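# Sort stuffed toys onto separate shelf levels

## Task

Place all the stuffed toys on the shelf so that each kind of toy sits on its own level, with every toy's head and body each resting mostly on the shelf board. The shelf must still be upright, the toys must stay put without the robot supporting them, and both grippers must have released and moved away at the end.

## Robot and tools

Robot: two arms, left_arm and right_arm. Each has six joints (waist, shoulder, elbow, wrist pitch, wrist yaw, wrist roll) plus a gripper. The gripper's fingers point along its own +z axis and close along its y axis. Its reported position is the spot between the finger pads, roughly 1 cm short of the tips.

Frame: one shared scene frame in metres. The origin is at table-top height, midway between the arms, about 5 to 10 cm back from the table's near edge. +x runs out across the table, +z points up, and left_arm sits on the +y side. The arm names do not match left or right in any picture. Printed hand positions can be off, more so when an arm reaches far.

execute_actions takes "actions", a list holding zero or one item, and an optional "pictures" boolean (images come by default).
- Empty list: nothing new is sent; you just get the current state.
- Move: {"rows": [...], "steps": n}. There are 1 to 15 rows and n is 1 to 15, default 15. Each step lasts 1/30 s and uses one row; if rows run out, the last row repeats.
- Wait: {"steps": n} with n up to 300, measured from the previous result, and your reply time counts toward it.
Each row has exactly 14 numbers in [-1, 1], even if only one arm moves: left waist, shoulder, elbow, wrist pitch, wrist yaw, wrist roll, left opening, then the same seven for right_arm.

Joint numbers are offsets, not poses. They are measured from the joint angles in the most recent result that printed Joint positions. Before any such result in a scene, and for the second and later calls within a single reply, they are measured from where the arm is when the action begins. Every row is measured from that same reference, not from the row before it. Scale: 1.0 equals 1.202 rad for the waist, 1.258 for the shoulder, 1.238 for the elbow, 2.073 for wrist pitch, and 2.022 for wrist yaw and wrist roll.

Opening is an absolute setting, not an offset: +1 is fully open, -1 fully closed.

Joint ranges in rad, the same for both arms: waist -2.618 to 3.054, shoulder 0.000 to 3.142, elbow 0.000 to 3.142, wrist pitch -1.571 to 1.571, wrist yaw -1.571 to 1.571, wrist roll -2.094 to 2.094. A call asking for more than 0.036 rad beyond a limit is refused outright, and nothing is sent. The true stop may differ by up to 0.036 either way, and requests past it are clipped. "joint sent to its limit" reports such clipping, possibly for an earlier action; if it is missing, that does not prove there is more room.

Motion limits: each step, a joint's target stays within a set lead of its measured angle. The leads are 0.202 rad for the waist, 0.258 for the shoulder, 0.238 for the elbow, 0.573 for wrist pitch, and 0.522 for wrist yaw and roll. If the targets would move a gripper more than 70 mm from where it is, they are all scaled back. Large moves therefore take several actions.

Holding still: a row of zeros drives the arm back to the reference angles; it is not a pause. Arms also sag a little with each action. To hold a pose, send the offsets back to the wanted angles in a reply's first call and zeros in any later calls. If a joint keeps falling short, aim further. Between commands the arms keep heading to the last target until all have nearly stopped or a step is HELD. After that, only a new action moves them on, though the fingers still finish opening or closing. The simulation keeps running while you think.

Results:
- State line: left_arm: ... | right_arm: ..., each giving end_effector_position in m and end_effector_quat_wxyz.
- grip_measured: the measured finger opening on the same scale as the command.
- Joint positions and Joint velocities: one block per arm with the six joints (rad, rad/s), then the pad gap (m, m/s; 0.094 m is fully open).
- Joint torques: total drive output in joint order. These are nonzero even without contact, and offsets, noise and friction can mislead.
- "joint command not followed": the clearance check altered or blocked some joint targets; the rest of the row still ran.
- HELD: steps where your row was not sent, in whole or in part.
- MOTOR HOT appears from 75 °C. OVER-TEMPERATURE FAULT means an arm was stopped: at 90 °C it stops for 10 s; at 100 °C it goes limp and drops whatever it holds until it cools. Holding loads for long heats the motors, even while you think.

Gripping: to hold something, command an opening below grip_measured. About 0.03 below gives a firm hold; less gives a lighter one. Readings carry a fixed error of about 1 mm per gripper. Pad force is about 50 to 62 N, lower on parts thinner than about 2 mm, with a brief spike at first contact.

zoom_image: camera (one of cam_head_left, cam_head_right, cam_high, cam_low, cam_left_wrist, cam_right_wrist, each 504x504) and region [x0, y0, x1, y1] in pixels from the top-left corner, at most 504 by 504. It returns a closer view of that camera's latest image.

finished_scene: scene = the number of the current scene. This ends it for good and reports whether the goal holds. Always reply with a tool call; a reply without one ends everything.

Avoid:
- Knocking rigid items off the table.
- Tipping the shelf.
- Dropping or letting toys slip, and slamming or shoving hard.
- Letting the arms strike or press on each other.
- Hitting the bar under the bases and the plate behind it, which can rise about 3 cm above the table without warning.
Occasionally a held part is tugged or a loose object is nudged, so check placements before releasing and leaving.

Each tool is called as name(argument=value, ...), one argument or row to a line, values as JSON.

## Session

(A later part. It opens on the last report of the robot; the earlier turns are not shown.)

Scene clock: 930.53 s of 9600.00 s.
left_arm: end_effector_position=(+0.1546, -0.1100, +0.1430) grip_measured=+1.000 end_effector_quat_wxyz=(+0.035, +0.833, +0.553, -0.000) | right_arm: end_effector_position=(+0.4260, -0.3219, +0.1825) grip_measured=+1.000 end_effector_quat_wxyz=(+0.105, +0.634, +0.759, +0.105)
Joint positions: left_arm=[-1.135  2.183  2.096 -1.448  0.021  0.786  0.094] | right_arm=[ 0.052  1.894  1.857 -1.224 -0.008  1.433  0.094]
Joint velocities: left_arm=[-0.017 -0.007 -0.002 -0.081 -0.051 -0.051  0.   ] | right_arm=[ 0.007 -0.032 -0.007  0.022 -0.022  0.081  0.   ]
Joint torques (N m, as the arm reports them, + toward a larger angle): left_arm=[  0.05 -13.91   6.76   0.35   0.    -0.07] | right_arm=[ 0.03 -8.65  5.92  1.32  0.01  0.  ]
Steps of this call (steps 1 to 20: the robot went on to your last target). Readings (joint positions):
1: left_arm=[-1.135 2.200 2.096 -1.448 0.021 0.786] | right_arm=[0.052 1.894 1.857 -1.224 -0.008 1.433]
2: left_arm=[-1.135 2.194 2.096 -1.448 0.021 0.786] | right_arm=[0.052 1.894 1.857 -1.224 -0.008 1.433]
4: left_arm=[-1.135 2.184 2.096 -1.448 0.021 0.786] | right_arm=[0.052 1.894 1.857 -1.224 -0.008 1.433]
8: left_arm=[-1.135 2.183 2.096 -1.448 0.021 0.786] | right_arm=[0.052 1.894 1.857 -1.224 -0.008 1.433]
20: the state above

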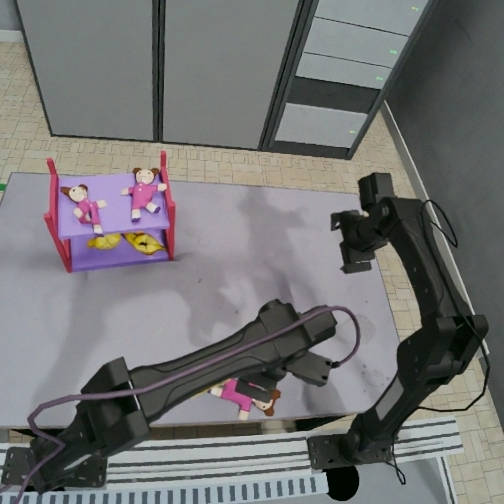

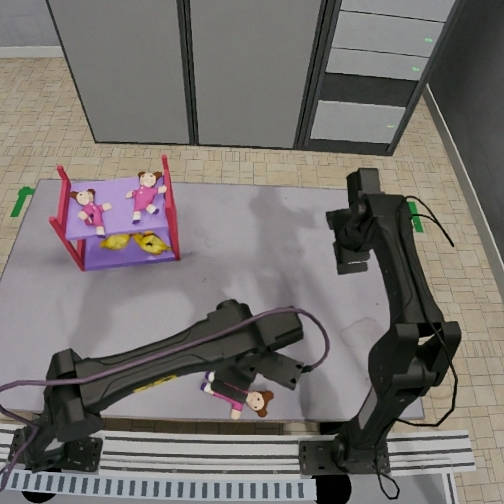

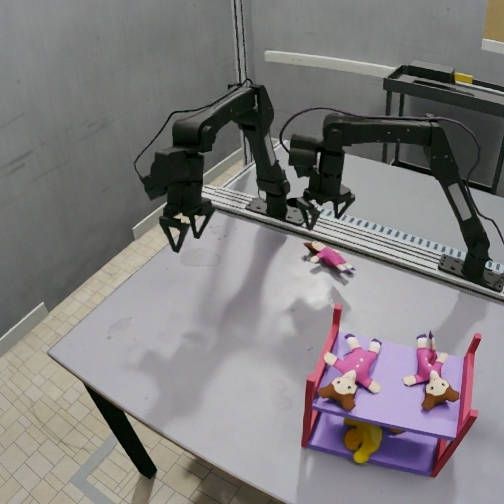

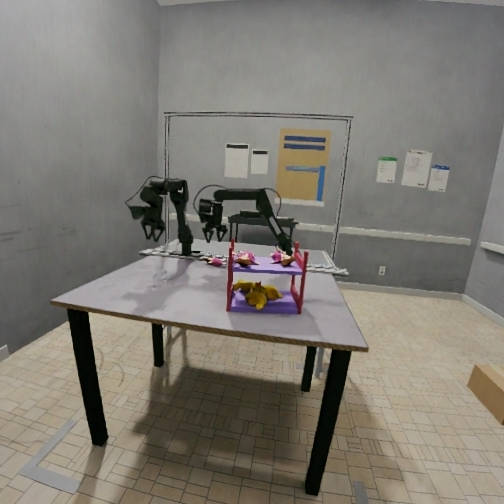

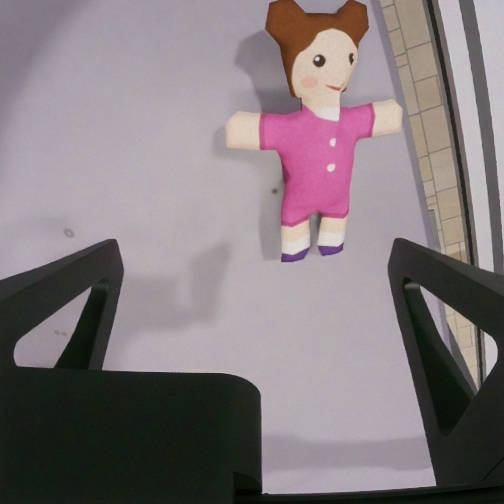

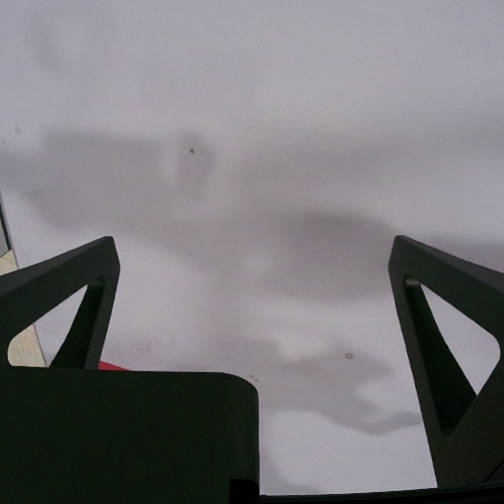

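execute_actions(
  actions=[
    {"rows": [[-0.046, -0.05, -0.398, 0.221, 0, 0, 0.55, 0, 0, 0, 0, 0, 0, 1]], "steps": 15},
  ],
  pictures=false,
)

execute_actions(
  actions=[
    {"steps": 18},
  ],
)

Scene clock: 941.70 s of 9600.00 s.
left_arm: end_effector_position=(+0.1227, -0.0898, +0.0274) grip_measured=+0.552 end_effector_quat_wxyz=(+0.003, +0.850, +0.526, +0.009) | right_arm: end_effector_position=(+0.4260, -0.3219, +0.1825) grip_measured=+1.000 end_effector_quat_wxyz=(+0.105, +0.634, +0.759, +0.105)
Joint positions: left_arm=[-1.201  2.15   1.587 -1.037  0.019  0.786  0.073] | right_arm=[ 0.052  1.894  1.857 -1.224 -0.008  1.433  0.094]
Joint velocities: left_arm=[-0.017 -0.12   0.022  0.212  0.022 -0.066 -0.001] | right_arm=[-0.007  0.002 -0.002 -0.051 -0.095 -0.037  0.   ]
Joint torques (N m, as the arm reports them, + toward a larger angle): left_arm=[  0.77 -14.04   6.31   0.43   0.04  -0.02] | right_arm=[ 0.06 -8.62  5.91  1.33  0.   -0.01]
Steps of this call (steps 1 to 15: the robot went on to your last target; steps 16 to 90: nothing new was sent; then 7.67 s passed at rest; steps 91 to 105: all 15 steps of this action). Readings (joint positions):
91: left_arm=[-1.139 2.168 2.054 -1.393 0.020 0.786] | right_arm=[0.052 1.894 1.857 -1.224 -0.008 1.433]
92: left_arm=[-1.145 2.139 1.977 -1.301 0.019 0.786] | right_arm=[0.052 1.894 1.857 -1.224 -0.008 1.433]
94: left_arm=[-1.167 2.110 1.833 -1.180 0.019 0.786] | right_arm=[0.052 1.894 1.857 -1.224 -0.008 1.433]
98: left_arm=[-1.201 2.136 1.620 -1.088 0.019 0.786] | right_arm=[0.052 1.894 1.857 -1.224 -0.008 1.433]
105: the state above

Scene clock: 942.30 s of 9600.00 s.
left_arm: end_effector_position=(+0.1245, -0.0955, +0.0301) grip_measured=+0.552 end_effector_quat_wxyz=(+0.016, +0.851, +0.526, +0.005) | right_arm: end_effector_position=(+0.4260, -0.3219, +0.1825) grip_measured=+1.000 end_effector_quat_wxyz=(+0.105, +0.634, +0.759, +0.105)
Joint positions: left_arm=[-1.201  2.143  1.587 -1.016  0.019  0.786  0.073] | right_arm=[ 0.052  1.894  1.857 -1.224 -0.008  1.433  0.094]
Joint velocities: left_arm=[-0.007 -0.002 -0.002  0.022  0.007  0.022 -0.001] | right_arm=[-0.007 -0.012 -0.007  0.066 -0.007 -0.037  0.   ]
Joint torques (N m, as the arm reports them, + toward a larger angle): left_arm=[  0.8  -14.02   6.38   0.55   0.02  -0.01] | right_arm=[ 0.06 -8.65  5.92  1.33  0.   -0.01]
Steps of this call (steps 1 to 18: the robot went on to your last target). Readings (joint positions):
1: left_arm=[-1.201 2.146 1.587 -1.032 0.019 0.786] | right_arm=[0.052 1.894 1.857 -1.224 -0.008 1.433]
2: left_arm=[-1.201 2.144 1.587 -1.028 0.019 0.786] | right_arm=[0.052 1.894 1.857 -1.224 -0.008 1.433]
4: left_arm=[-1.201 2.143 1.587 -1.023 0.019 0.786] | right_arm=[0.052 1.894 1.857 -1.224 -0.008 1.433]
8: left_arm=[-1.201 2.143 1.587 -1.018 0.019 0.786] | right_arm=[0.052 1.894 1.857 -1.224 -0.008 1.433]
18: the state above

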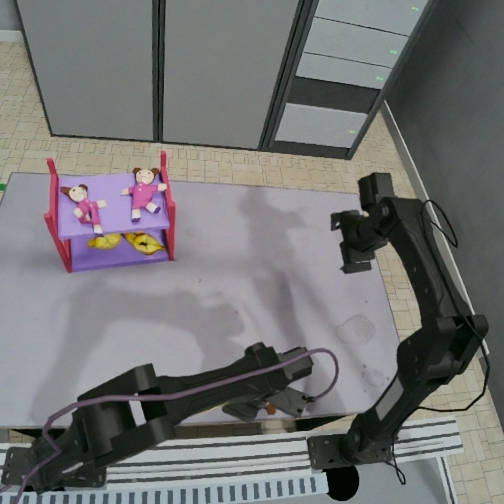

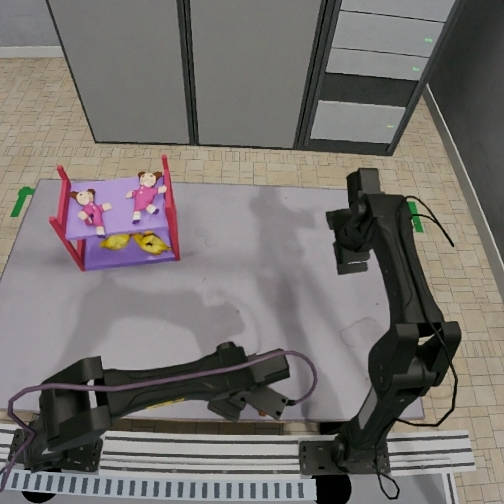

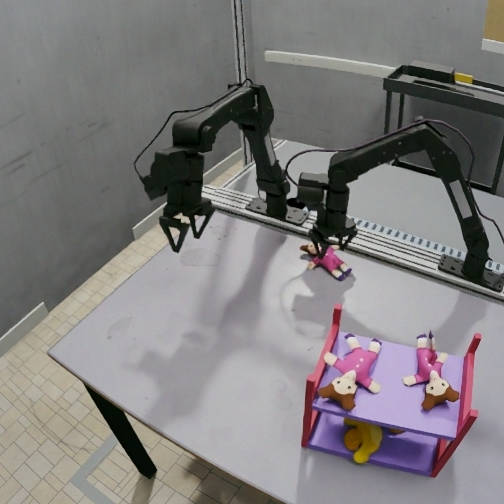

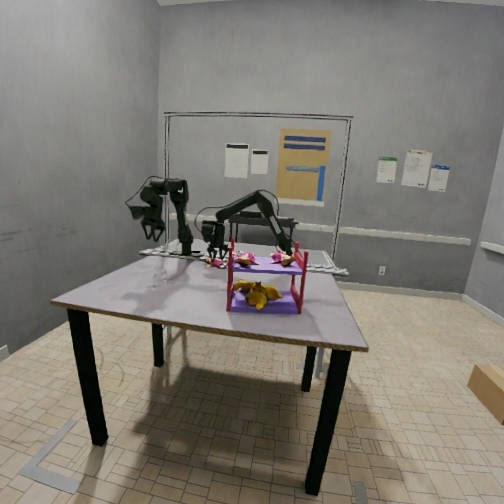

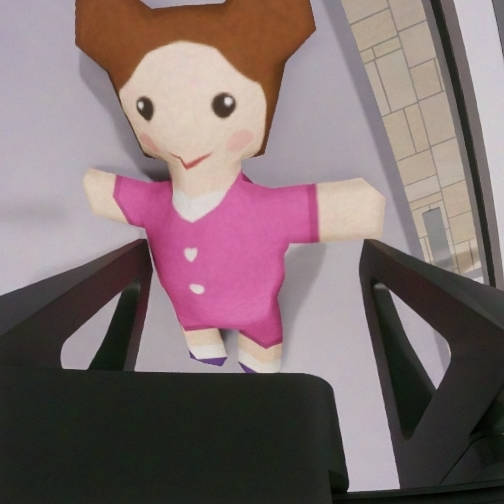

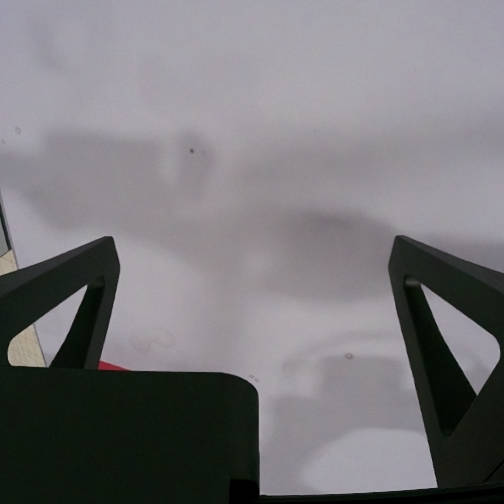

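execute_actions(
  actions=[
    {"rows": [[0, 0.018, 0, 0, 0, 0, 0.55, 0, 0, 0, 0, 0, 0, 1], [0, 0.018, 0, 0, 0, 0, 0.55, 0, 0, 0, 0, 0, 0, 1], [0, 0.018, 0, 0, 0, 0, 0.55, 0, 0, 0, 0, 0, 0, 1], [0, 0.018, 0, 0, 0, 0, 0.55, 0, 0, 0, 0, 0, 0, 1], [0, 0.018, 0, 0, 0, 0, 0.55, 0, 0, 0, 0, 0, 0, 1], [0, 0.018, 0, 0, 0, 0, -1, 0, 0, 0, 0, 0, 0, 1]], "steps": 15},
  ],
)

Scene clock: 948.73 s of 9600.00 s.
left_arm: end_effector_position=(+0.1243, -0.0930, +0.0213) grip_measured=-0.964 end_effector_quat_wxyz=(+0.005, +0.851, +0.526, +0.010) | right_arm: end_effector_position=(+0.4260, -0.3219, +0.1825) grip_measured=+1.000 end_effector_quat_wxyz=(+0.105, +0.634, +0.759, +0.105)
Joint positions: left_arm=[-1.202  2.166  1.587 -1.017  0.015  0.786  0.002] | right_arm=[ 0.052  1.894  1.857 -1.224 -0.008  1.433  0.094]
Joint velocities: left_arm=[-0.022 -0.017 -0.007  0.022  0.051 -0.022 -0.   ] | right_arm=[-0.002 -0.007  0.002  0.007 -0.007 -0.051  0.   ]
Joint torques (N m, as the arm reports them, + toward a larger angle): left_arm=[  0.   -12.3    5.04   0.27   0.02   0.02] | right_arm=[ 0.05 -8.64  5.91  1.32  0.    0.  ]
Steps of this call (steps 1 to 15: the robot went on to your last target; steps 16 to 90: nothing new was sent; then 2.93 s passed at rest; steps 91 to 105: all 15 steps of this action). Readings (joint positions):
91: left_arm=[-1.201 2.144 1.587 -1.016 0.019 0.786] | right_arm=[0.052 1.894 1.857 -1.224 -0.008 1.433]
92: left_arm=[-1.201 2.147 1.587 -1.016 0.019 0.786] | right_arm=[0.052 1.894 1.857 -1.224 -0.008 1.433]
94: left_arm=[-1.201 2.155 1.587 -1.016 0.019 0.786] | right_arm=[0.052 1.894 1.857 -1.224 -0.008 1.433]
98: left_arm=[-1.201 2.167 1.587 -1.016 0.018 0.786] | right_arm=[0.052 1.894 1.857 -1.224 -0.008 1.433]
105: the state above

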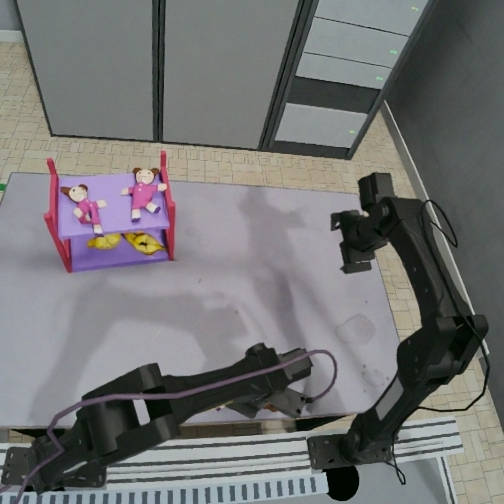

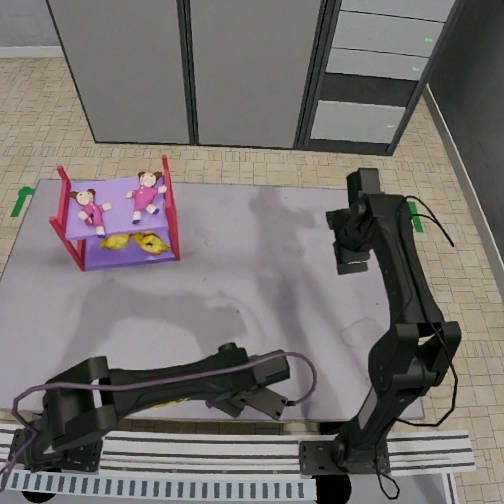

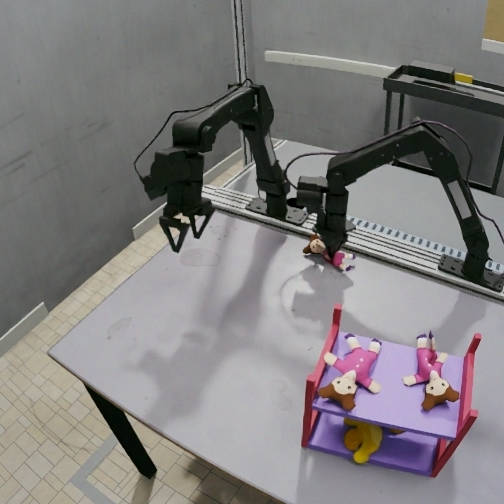

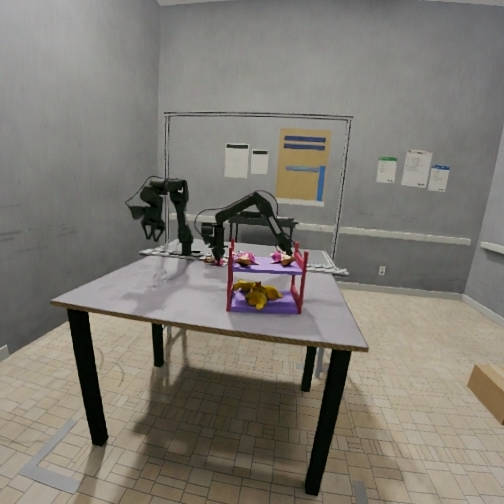

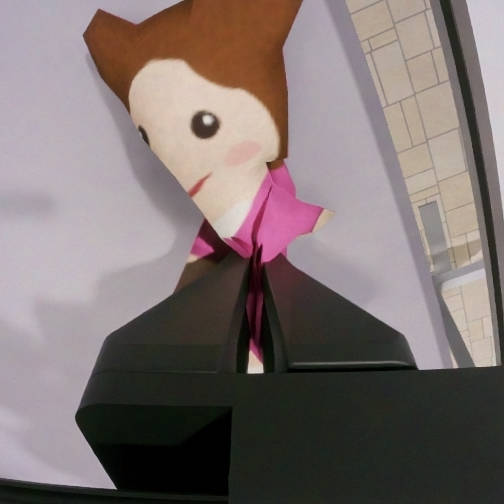

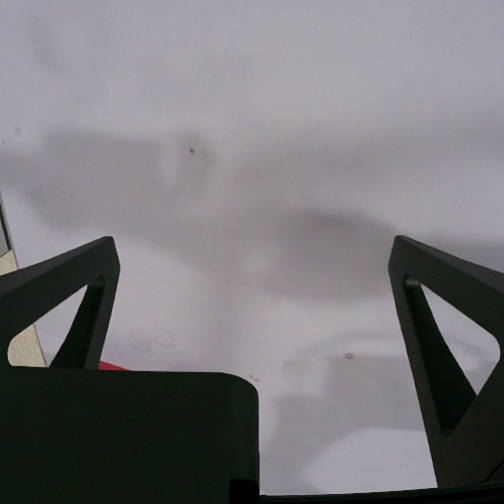

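execute_actions(
  actions=[
    {"rows": [[0, -0.37, 0.172, 0.164, 0, -0.505, -1, 0, 0, 0, 0, 0, 0, 1], [0, -0.37, 0.172, 0.164, 0, -0.505, -1, 0, 0, 0, 0, 0, 0, 1], [0, -0.37, 0.172, 0.164, 0, -0.505, -1, 0, 0, 0, 0, 0, 0, 1], [0, -0.37, 0.172, 0.164, 0, -0.505, -1, 0, 0, 0, 0, 0, 0, 1], [0, -0.37, 0.172, 0.164, 0, -0.505, -1, 0, 0, 0, 0, 0, 0, 1], [0, -0.37, 0.172, 0.164, 0, -0.505, -1, 0, 0, 0, 0, 0, 0, 1], [0, -0.37, 0.172, 0.164, 0, -0.505, -1, 0, 0, 0, 0, 0, 0, 1], [0, -0.37, 0.172, 0.164, 0, -0.505, -1, 0, 0, 0, 0, 0, 0, 1], [0.896, -0.37, 0.172, 0.164, 0, -0.505, -1, 0, 0, 0, 0, 0, 0, 1]], "steps": 15},
  ],
  pictures=false,
)

execute_actions(
  actions=[
    {"steps": 50},
  ],
)

Scene clock: 958.93 s of 9600.00 s.
left_arm: end_effector_position=(+0.1847, -0.1465, +0.1805) grip_measured=-0.965 end_effector_quat_wxyz=(+0.248, +0.637, +0.722, -0.108) | right_arm: end_effector_position=(+0.4260, -0.3219, +0.1825) grip_measured=+1.000 end_effector_quat_wxyz=(+0.105, +0.634, +0.759, +0.105)
Joint positions: left_arm=[-1.103  1.888  1.677 -0.847  0.02   0.282  0.002] | right_arm=[ 0.052  1.894  1.857 -1.224 -0.008  1.433  0.094]
Joint velocities: left_arm=[ 0.628 -0.623  0.125  0.212  0.007 -1.179 -0.001] | right_arm=[ 0.007 -0.027 -0.022  0.022 -0.007 -0.007  0.   ]
Joint torques (N m, as the arm reports them, + toward a larger angle): left_arm=[  1.46 -12.74   9.12   1.38  -0.03  -0.11] | right_arm=[ 0.05 -8.62  5.92  1.32  0.   -0.01]
Steps of this call (steps 1 to 15: the robot went on to your last target; steps 16 to 90: nothing new was sent; then 6.70 s passed at rest; steps 91 to 105: all 15 steps of this action). Readings (joint positions):
91: left_arm=[-1.202 2.160 1.589 -1.011 0.015 0.762] | right_arm=[0.052 1.894 1.857 -1.224 -0.008 1.433]
92: left_arm=[-1.202 2.153 1.591 -1.000 0.015 0.728] | right_arm=[0.052 1.894 1.857 -1.224 -0.008 1.433]
94: left_arm=[-1.202 2.127 1.604 -0.974 0.015 0.661] | right_arm=[0.052 1.894 1.857 -1.224 -0.008 1.433]
98: left_arm=[-1.202 2.048 1.639 -0.917 0.015 0.521] | right_arm=[0.052 1.894 1.857 -1.224 -0.008 1.433]
105: the state above

Scene clock: 960.60 s of 9600.00 s.
left_arm: end_effector_position=(+0.4763, +0.2085, +0.3192) grip_measured=-0.965 end_effector_quat_wxyz=(+0.442, -0.028, +0.891, -0.097) | right_arm: end_effector_position=(+0.4260, -0.3219, +0.1825) grip_measured=+1.000 end_effector_quat_wxyz=(+0.105, +0.634, +0.759, +0.105)
Joint positions: left_arm=[-0.12   1.725  1.761 -0.714  0.008 -0.229  0.002] | right_arm=[ 0.052  1.894  1.857 -1.224 -0.008  1.433  0.094]
Joint velocities: left_arm=[-0.007 -0.007 -0.002  0.007 -0.139 -0.007  0.001] | right_arm=[-0.022 -0.012 -0.012 -0.022 -0.066 -0.007  0.   ]
Joint torques (N m, as the arm reports them, + toward a larger angle): left_arm=[ -0.49 -11.52   9.33   1.86   0.07  -0.09] | right_arm=[ 0.06 -8.62  5.91  1.32  0.   -0.01]
Steps of this call (steps 1 to 50: the robot went on to your last target). Readings (joint positions):
1: left_arm=[-1.080 1.867 1.683 -0.839 0.020 0.243] | right_arm=[0.052 1.894 1.857 -1.224 -0.008 1.433]
2: left_arm=[-1.055 1.848 1.688 -0.830 0.020 0.203] | right_arm=[0.052 1.894 1.857 -1.224 -0.008 1.433]
4: left_arm=[-0.999 1.813 1.701 -0.813 0.020 0.129] | right_arm=[0.052 1.894 1.857 -1.224 -0.008 1.433]
8: left_arm=[-0.862 1.763 1.726 -0.778 0.022 -0.001] | right_arm=[0.052 1.894 1.857 -1.224 -0.008 1.433]
50: the state above

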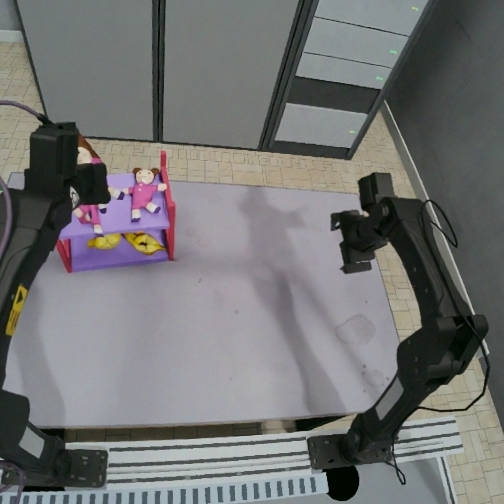

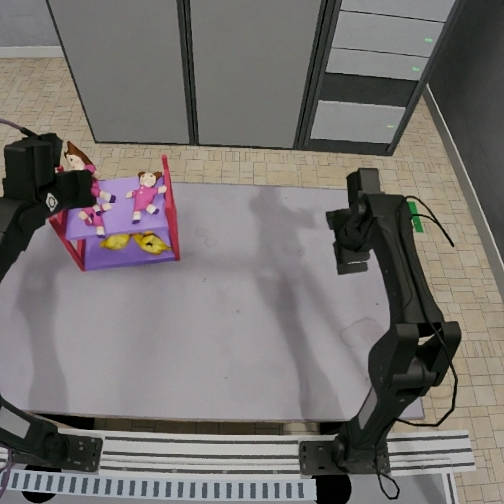

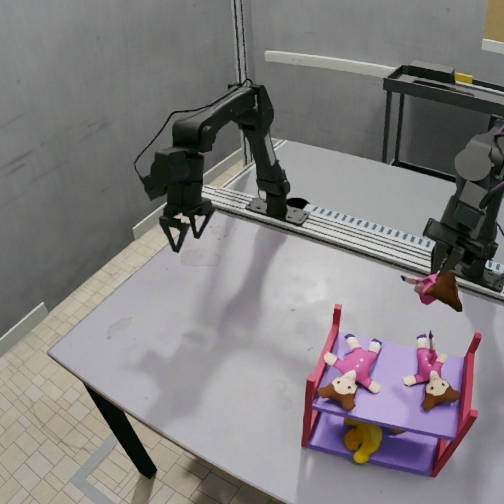

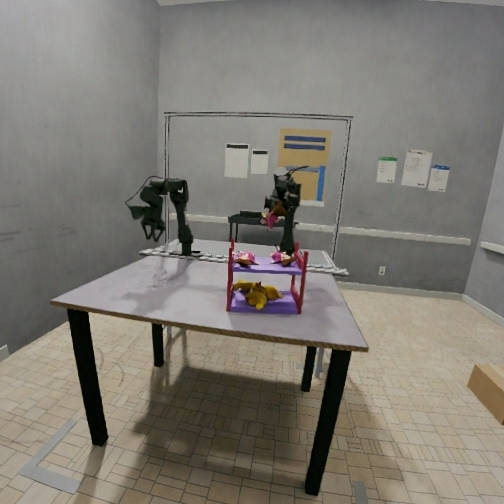

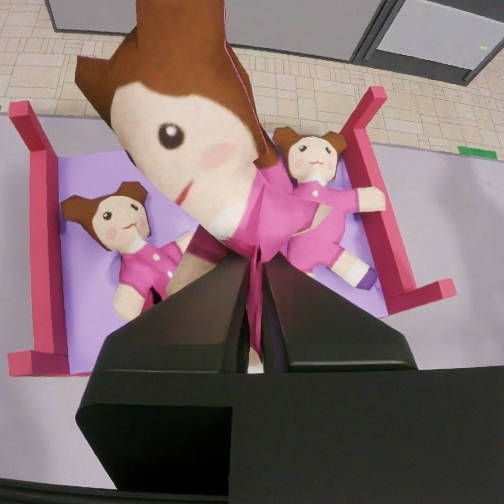

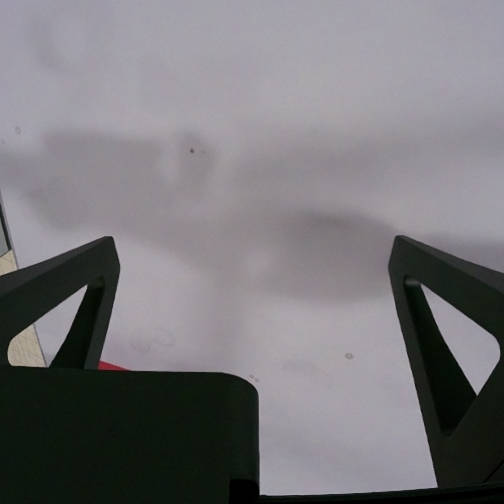

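execute_actions(
  actions=[
    {"rows": [[0, 0.342, 0.384, -0.15, 0, 0, -1, 0, 0, 0, 0, 0, 0, 1]], "steps": 15},
  ],
  pictures=false,
)

execute_actions(
  actions=[
    {"steps": 25},
  ],
)

Scene clock: 965.47 s of 9600.00 s.
left_arm: end_effector_position=(+0.5327, +0.1979, +0.2048) grip_measured=-0.965 end_effector_quat_wxyz=(+0.280, -0.030, +0.957, -0.065) | right_arm: end_effector_position=(+0.4260, -0.3219, +0.1825) grip_measured=+1.000 end_effector_quat_wxyz=(+0.105, +0.634, +0.759, +0.105)
Joint positions: left_arm=[-0.12   2.204  2.194 -1.024  0.008 -0.23   0.002] | right_arm=[ 0.052  1.894  1.857 -1.224 -0.008  1.433  0.094]
Joint velocities: left_arm=[-0.012 -0.217 -0.012 -0.11   0.022 -0.081 -0.001] | right_arm=[-0.002 -0.012  0.007 -0.037  0.037 -0.007  0.   ]
Joint torques (N m, as the arm reports them, + toward a larger angle): left_arm=[ -0.07 -16.69   9.45   1.14  -0.01   0.01] | right_arm=[ 0.05 -8.63  5.91  1.32  0.01 -0.01]
Steps of this call (steps 1 to 15: the robot went on to your last target; steps 16 to 90: nothing new was sent; then 1.37 s passed at rest; steps 91 to 105: all 15 steps of this action). Readings (joint positions):
91: left_arm=[-0.120 1.756 1.804 -0.769 0.008 -0.230] | right_arm=[0.052 1.894 1.857 -1.224 -0.008 1.433]
92: left_arm=[-0.120 1.814 1.895 -0.835 0.008 -0.230] | right_arm=[0.052 1.894 1.857 -1.224 -0.008 1.433]
94: left_arm=[-0.120 1.961 2.071 -0.891 0.008 -0.230] | right_arm=[0.052 1.894 1.857 -1.224 -0.008 1.433]
98: left_arm=[-0.120 2.160 2.194 -0.928 0.008 -0.230] | right_arm=[0.052 1.894 1.857 -1.224 -0.008 1.433]
105: the state above

Scene clock: 966.30 s of 9600.00 s.
left_arm: end_effector_position=(+0.5296, +0.1985, +0.2201) grip_measured=-0.965 end_effector_quat_wxyz=(+0.293, -0.030, +0.953, -0.068) | right_arm: end_effector_position=(+0.4260, -0.3219, +0.1825) grip_measured=+1.000 end_effector_quat_wxyz=(+0.105, +0.634, +0.759, +0.105)
Joint positions: left_arm=[-0.12   2.175  2.194 -1.027  0.008 -0.23   0.002] | right_arm=[ 0.052  1.894  1.857 -1.224 -0.008  1.433  0.094]
Joint velocities: left_arm=[-0.007 -0.002 -0.002 -0.022  0.037  0.051  0.001] | right_arm=[-0.002 -0.007  0.002  0.022 -0.051  0.095  0.   ]
Joint torques (N m, as the arm reports them, + toward a larger angle): left_arm=[  0.09 -14.97   9.14   1.23   0.01  -0.02] | right_arm=[ 0.04 -8.62  5.91  1.32  0.    0.  ]
Steps of this call (steps 1 to 25: the robot went on to your last target). Readings (joint positions):
1: left_arm=[-0.120 2.197 2.194 -1.025 0.008 -0.230] | right_arm=[0.052 1.894 1.857 -1.224 -0.008 1.433]
2: left_arm=[-0.120 2.191 2.194 -1.025 0.008 -0.230] | right_arm=[0.052 1.894 1.857 -1.224 -0.008 1.433]
4: left_arm=[-0.120 2.179 2.194 -1.025 0.008 -0.230] | right_arm=[0.052 1.894 1.857 -1.224 -0.008 1.433]
8: left_arm=[-0.120 2.175 2.194 -1.025 0.008 -0.230] | right_arm=[0.052 1.894 1.857 -1.224 -0.008 1.433]
25: the state above

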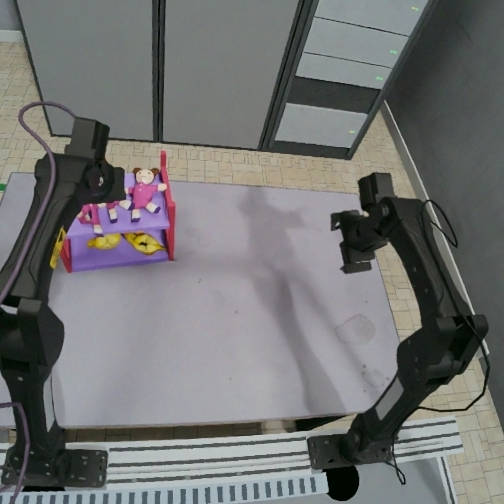

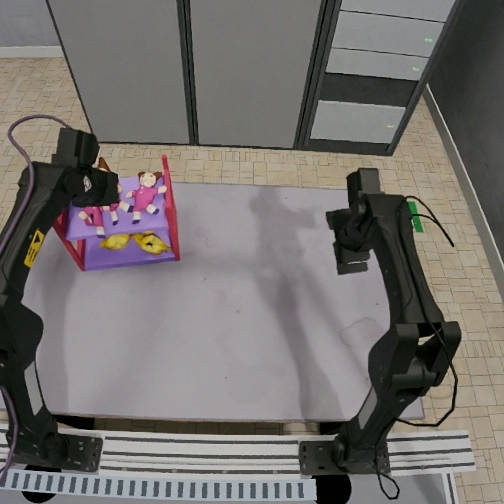

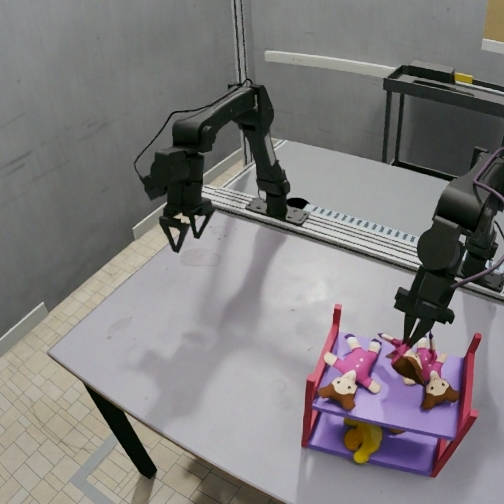

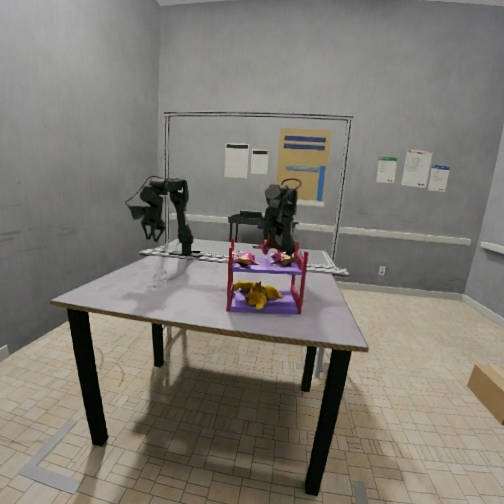

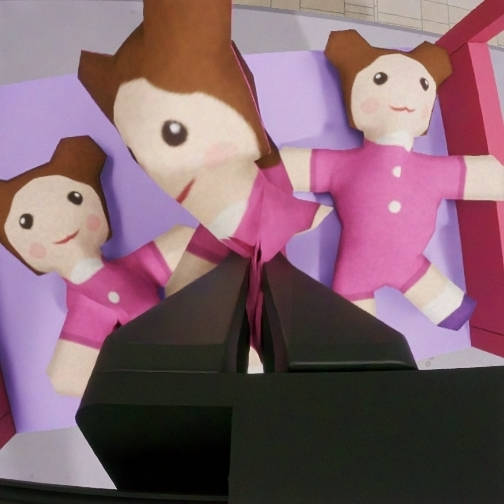

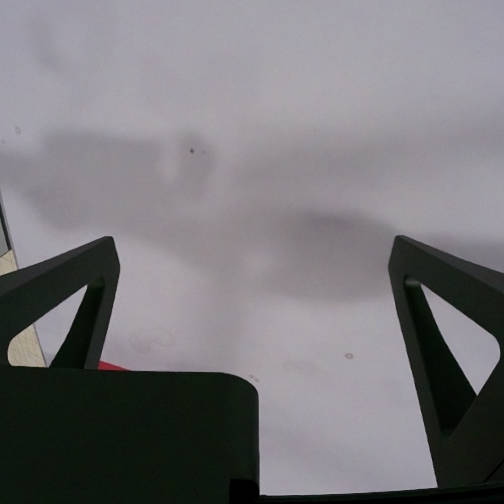

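execute_actions(
  actions=[
    {"rows": [[0, -0.008, -0.042, 0, 0, 0, -1, 0, 0, 0, 0, 0, 0, 1], [0, -0.008, -0.042, 0, 0, 0, -1, 0, 0, 0, 0, 0, 0, 1], [0, -0.008, -0.042, 0, 0, 0, -1, 0, 0, 0, 0, 0, 0, 1], [0, -0.008, -0.042, 0, 0, 0, -1, 0, 0, 0, 0, 0, 0, 1], [0, -0.008, -0.042, 0, 0, 0, -1, 0, 0, 0, 0, 0, 0, 1], [0, -0.008, -0.042, 0, 0, 0, -1, 0, 0, 0, 0, 0, 0, 1], [0, -0.008, -0.042, 0, 0, 0, -1, 0, 0, 0, 0, 0, 0, 1], [0, -0.008, -0.042, 0, 0, 0, -1, 0, 0, 0, 0, 0, 0, 1], [0, -0.008, -0.042, 0, 0, 0, -1, 0, 0, 0, 0, 0, 0, 1], [0, -0.008, -0.042, 0, 0, 0, 0.1, 0, 0, 0, 0, 0, 0, 1]], "steps": 15},
  ],
  pictures=false,
)

execute_actions(
  actions=[
    {"steps": 20},
  ],
)

Scene clock: 980.67 s of 9600.00 s.
left_arm: end_effector_position=(+0.5214, +0.1997, +0.2020) grip_measured=+0.094 end_effector_quat_wxyz=(+0.268, -0.030, +0.961, -0.063) | right_arm: end_effector_position=(+0.4260, -0.3219, +0.1825) grip_measured=+1.000 end_effector_quat_wxyz=(+0.105, +0.634, +0.759, +0.105)
Joint positions: left_arm=[-0.12   2.172  2.146 -1.034  0.008 -0.23   0.051] | right_arm=[ 0.052  1.894  1.857 -1.224 -0.008  1.433  0.094]
Joint velocities: left_arm=[ 0.002 -0.007 -0.012  0.022  0.022 -0.037  0.008] | right_arm=[-0.027 -0.017 -0.007  0.037  0.081 -0.007  0.   ]
Joint torques (N m, as the arm reports them, + toward a larger angle): left_arm=[ -0.08 -13.81   5.56   1.17  -0.03  -0.02] | right_arm=[ 0.06 -8.64  5.91  1.33  0.    0.  ]
Steps of this call (steps 1 to 15: the robot went on to your last target; steps 16 to 90: nothing new was sent; then 10.87 s passed at rest; steps 91 to 105: all 15 steps of this action). Readings (joint positions):
91: left_arm=[-0.120 2.174 2.188 -1.026 0.008 -0.230] | right_arm=[0.052 1.894 1.857 -1.224 -0.008 1.433]
92: left_arm=[-0.120 2.172 2.179 -1.025 0.008 -0.230] | right_arm=[0.052 1.894 1.857 -1.224 -0.008 1.433]
94: left_arm=[-0.120 2.172 2.162 -1.026 0.008 -0.230] | right_arm=[0.052 1.894 1.857 -1.224 -0.008 1.433]
98: left_arm=[-0.120 2.172 2.146 -1.034 0.008 -0.230] | right_arm=[0.052 1.894 1.857 -1.224 -0.008 1.433]
105: the state above

Scene clock: 981.33 s of 9600.00 s.
left_arm: end_effector_position=(+0.5214, +0.1997, +0.2020) grip_measured=+0.098 end_effector_quat_wxyz=(+0.268, -0.030, +0.961, -0.063) | right_arm: end_effector_position=(+0.4260, -0.3219, +0.1825) grip_measured=+1.000 end_effector_quat_wxyz=(+0.105, +0.634, +0.759, +0.105)
Joint positions: left_arm=[-0.12   2.172  2.146 -1.034  0.008 -0.23   0.052] | right_arm=[ 0.052  1.894  1.857 -1.224 -0.008  1.433  0.094]
Joint velocities: left_arm=[ 0.007 -0.017  0.007  0.051 -0.022 -0.022 -0.001] | right_arm=[ 0.002 -0.007 -0.007 -0.051 -0.007 -0.007  0.   ]
Joint torques (N m, as the arm reports them, + toward a larger angle): left_arm=[  0.02 -13.77   5.77   1.16   0.     0.02] | right_arm=[ 0.05 -8.63  5.92  1.33  0.   -0.01]
Steps of this call (steps 1 to 15: the robot went on to your last target; steps 16 to 20: nothing new was sent). Readings (joint positions):
1: left_arm=[-0.120 2.172 2.146 -1.034 0.008 -0.230] | right_arm=[0.052 1.894 1.857 -1.224 -0.008 1.433]
2: left_arm=[-0.120 2.172 2.146 -1.034 0.008 -0.230] | right_arm=[0.052 1.894 1.857 -1.224 -0.008 1.433]
4: left_arm=[-0.120 2.172 2.146 -1.034 0.008 -0.230] | right_arm=[0.052 1.894 1.857 -1.224 -0.008 1.433]
8: left_arm=[-0.120 2.172 2.146 -1.034 0.008 -0.230] | right_arm=[0.052 1.894 1.857 -1.224 -0.008 1.433]
20: the state above
All arms were judged still, so your last target was given up. Only a new action makes them travel on or press farther. Fingers that are still opening or closing keep moving.

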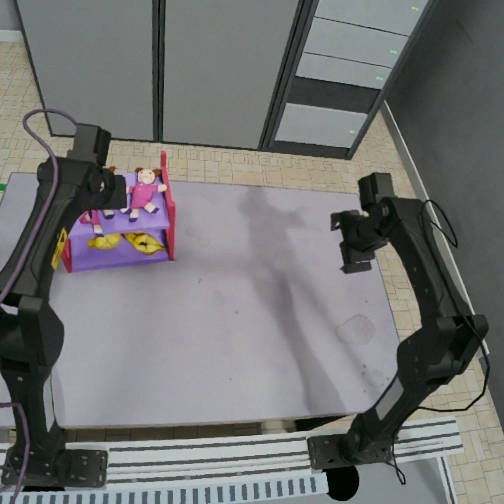

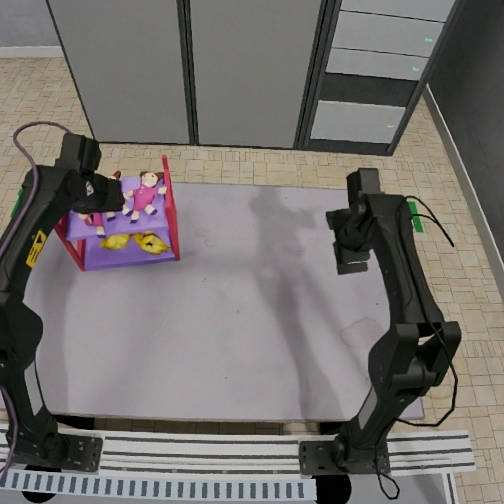

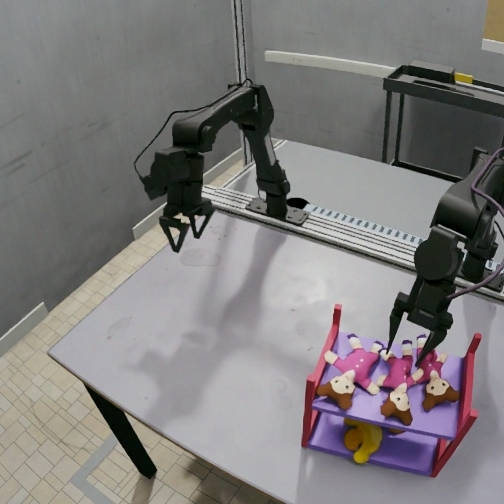

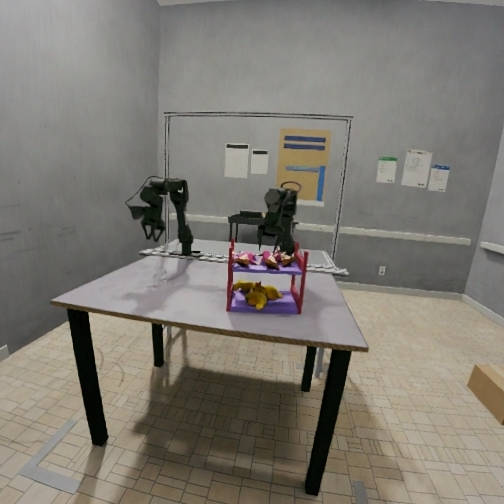

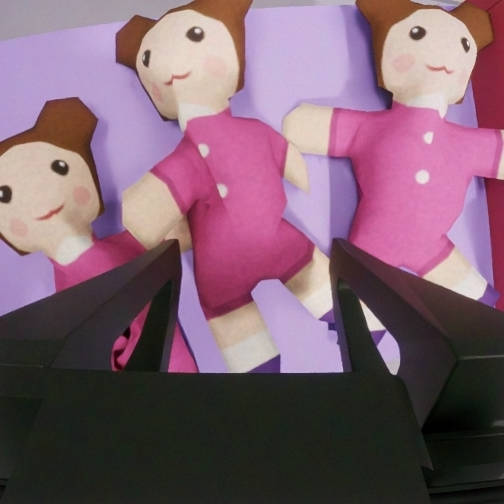

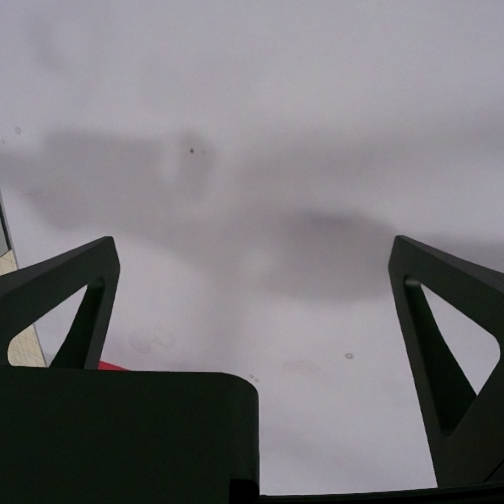

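execute_actions(
  actions=[
    {"rows": [[0, -0.3, 0.03, 0, 0, 0, 0.1, 0, 0, 0, 0, 0, 0, 1], [0, -0.3, 0.03, 0, 0, 0, 0.1, 0, 0, 0, 0, 0, 0, 1], [0, -0.3, 0.03, 0, 0, 0, 0.1, 0, 0, 0, 0, 0, 0, 1], [0, -0.3, 0.03, 0, 0, 0, 0.1, 0, 0, 0, 0, 0, 0, 1], [0, -0.3, 0.03, 0, 0, 0, 0.1, 0, 0, 0, 0, 0, 0, 1], [0, -0.3, 0.03, 0, 0, 0, 0.1, 0, 0, 0, 0, 0, 0, 1], [0, -0.3, 0.03, 0, 0, 0, 0.1, 0, 0, 0, 0, 0, 0, 1], [0, -0.3, 0.03, 0, 0, 0, 0.1, 0, 0, 0, 0, 0, 0, 1], [0, -0.3, 0.03, 0, 0, 0, 0.1, 0, 0, 0, 0, 0, 0, 1], [0, -0.3, 0.03, 0, 0, 0, 0.1, 0, 0, 0, 0, 0, 0, 1], [0.1, -0.6, -0.5, 0, 0, 0, 1, 0, 0, 0, 0, 0, 0, 1]], "steps": 15},
  ],
  pictures=false,
)

execute_actions(
  actions=[
    {"steps": 30},
  ],
)

zoom_image(
  camera="cam_high",
  region=[280, 290, 504, 504],
)

Scene clock: 991.17 s of 9600.00 s.
left_arm: end_effector_position=(+0.4041, +0.2627, +0.3623) grip_measured=+0.990 end_effector_quat_wxyz=(+0.420, -0.073, +0.902, -0.075) | right_arm: end_effector_position=(+0.4260, -0.3219, +0.1825) grip_measured=+1.000 end_effector_quat_wxyz=(+0.105, +0.634, +0.759, +0.105)
Joint positions: left_arm=[-0.021  1.558  1.831 -1.009  0.013 -0.23   0.093] | right_arm=[ 0.052  1.894  1.857 -1.224 -0.008  1.433  0.094]
Joint velocities: left_arm=[ 0.716 -2.361 -2.278  0.066 -0.125  0.095  0.019] | right_arm=[ 0.012 -0.002 -0.012 -0.007 -0.081 -0.037  0.   ]
Joint torques (N m, as the arm reports them, + toward a larger angle): left_arm=[-1.83 -6.32  4.03  1.03  0.13 -0.02] | right_arm=[ 0.05 -8.63  5.9   1.33  0.   -0.01]
Steps of this call (steps 1 to 90: nothing new was sent; then 6.33 s passed at rest; steps 91 to 105: all 15 steps of this action). Readings (joint positions):
91: left_arm=[-0.120 2.164 2.146 -1.035 0.008 -0.230] | right_arm=[0.052 1.894 1.857 -1.224 -0.008 1.433]
92: left_arm=[-0.120 2.153 2.143 -1.041 0.008 -0.230] | right_arm=[0.052 1.894 1.857 -1.224 -0.008 1.433]
94: left_arm=[-0.120 2.112 2.143 -1.046 0.008 -0.230] | right_arm=[0.052 1.894 1.857 -1.224 -0.008 1.433]
98: left_arm=[-0.120 1.985 2.143 -1.046 0.008 -0.230] | right_arm=[0.052 1.894 1.857 -1.224 -0.008 1.433]
105: the state above

Scene clock: 992.17 s of 9600.00 s.
left_arm: end_effector_position=(+0.3548, +0.2777, +0.2829) grip_measured=+1.000 end_effector_quat_wxyz=(+0.327, -0.092, +0.939, -0.053) | right_arm: end_effector_position=(+0.4260, -0.3219, +0.1825) grip_measured=+1.000 end_effector_quat_wxyz=(+0.105, +0.634, +0.759, +0.105)
Joint positions: left_arm=[ 0.009  1.429  1.526 -1.038  0.003 -0.23   0.094] | right_arm=[ 0.052  1.894  1.857 -1.224 -0.008  1.433  0.094]
Joint velocities: left_arm=[ 0.022  0.002 -0.002 -0.007  0.022 -0.051  0.   ] | right_arm=[-0.007  0.012 -0.012 -0.022  0.022 -0.022  0.   ]
Joint torques (N m, as the arm reports them, + toward a larger angle): left_arm=[-0.87 -6.78  6.09  1.3   0.05  0.  ] | right_arm=[ 0.04 -8.6   5.9   1.33  0.01  0.  ]
Steps of this call (steps 1 to 30: the robot went on to your last target). Readings (joint positions):
1: left_arm=[-0.001 1.483 1.756 -1.011 0.008 -0.230] | right_arm=[0.052 1.894 1.857 -1.224 -0.008 1.433]
2: left_arm=[0.010 1.421 1.690 -1.014 0.004 -0.230] | right_arm=[0.052 1.894 1.857 -1.224 -0.008 1.433]
4: left_arm=[0.010 1.360 1.607 -1.032 0.003 -0.230] | right_arm=[0.052 1.894 1.857 -1.224 -0.008 1.433]
8: left_arm=[0.009 1.398 1.545 -1.037 0.003 -0.230] | right_arm=[0.052 1.894 1.857 -1.224 -0.008 1.433]
30: the state above
All arms were judged still, so your last target was given up. Only a new action makes them travel on or press farther. Fingers that are still opening or closing keep moving.

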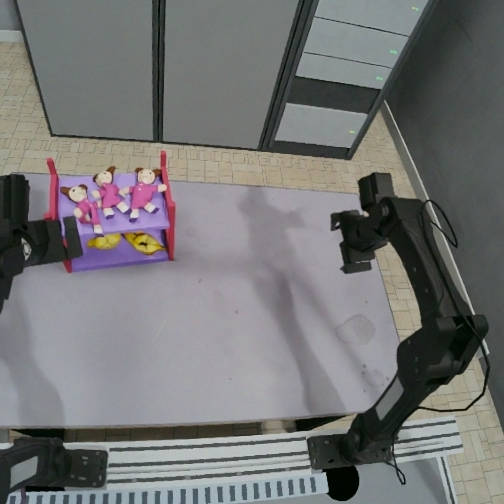

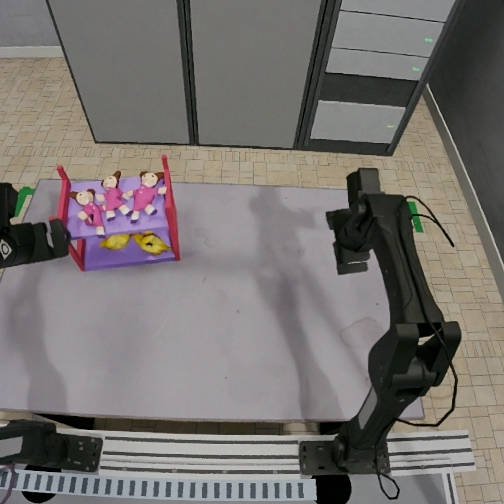

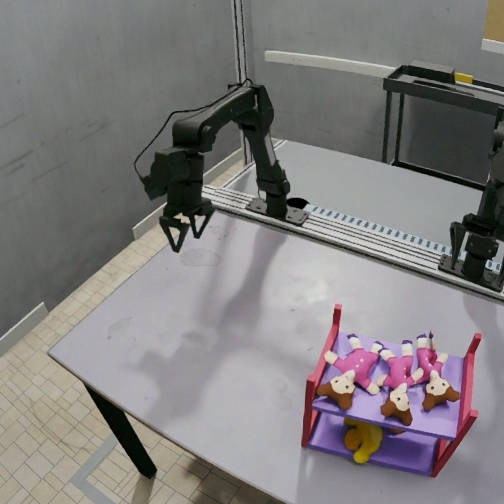

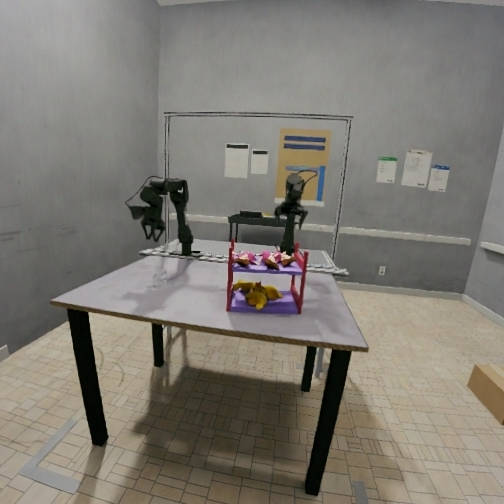

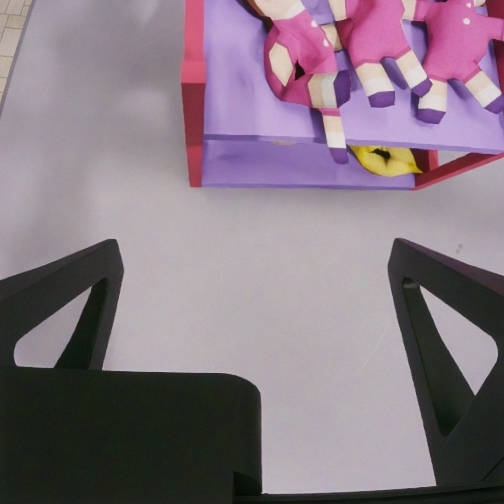

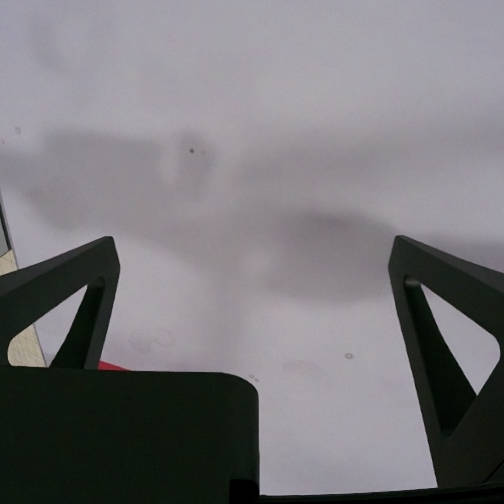

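Region (280, 290, 504, 504) of cam_high's 504x504 image, scaled by 2.250, with more detail than that image has; it fills the top 482 rows of this view, and the rest is white.

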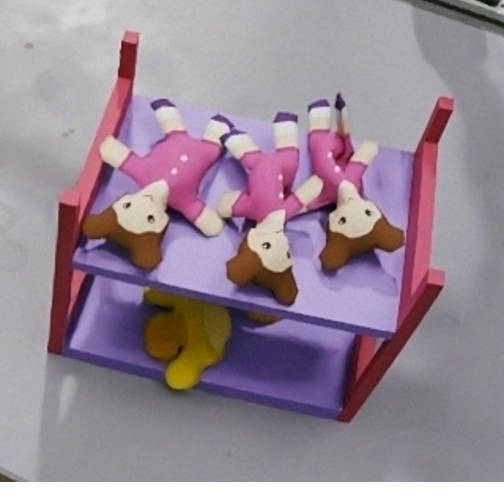

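zoom_image(
  camera="cam_low",
  region=[210, 230, 330, 325],
)

zoom_image(
  camera="cam_head_left",
  region=[40, 140, 200, 290],
)

Region (210, 230, 330, 325) of cam_low's 504x504 image, scaled by 4.200, with more detail than that image has; it fills the top 399 rows of this view, and the rest is white.

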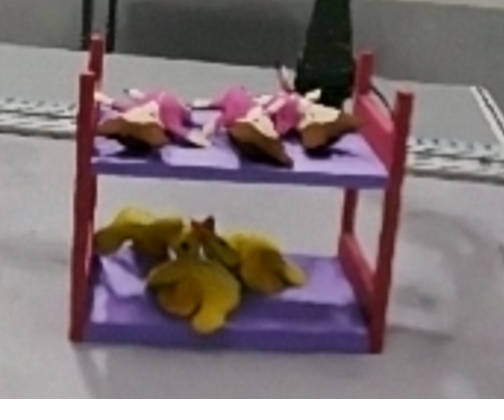

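Region (40, 140, 200, 290) of cam_head_left's 504x504 image, scaled by 3.150, with more detail than that image has; it fills the top 472 rows of this view, and the rest is white.

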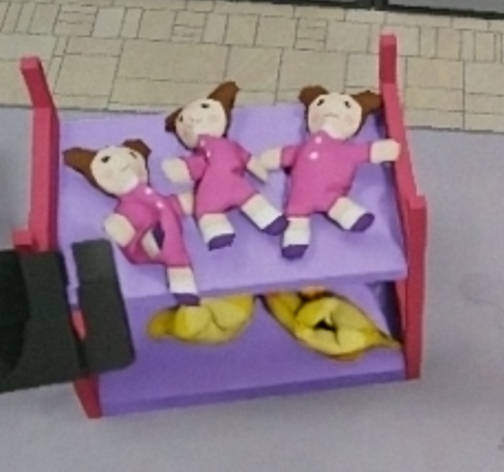

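finished_scene(
  scene=1,
)

The scene is finished: the task was done.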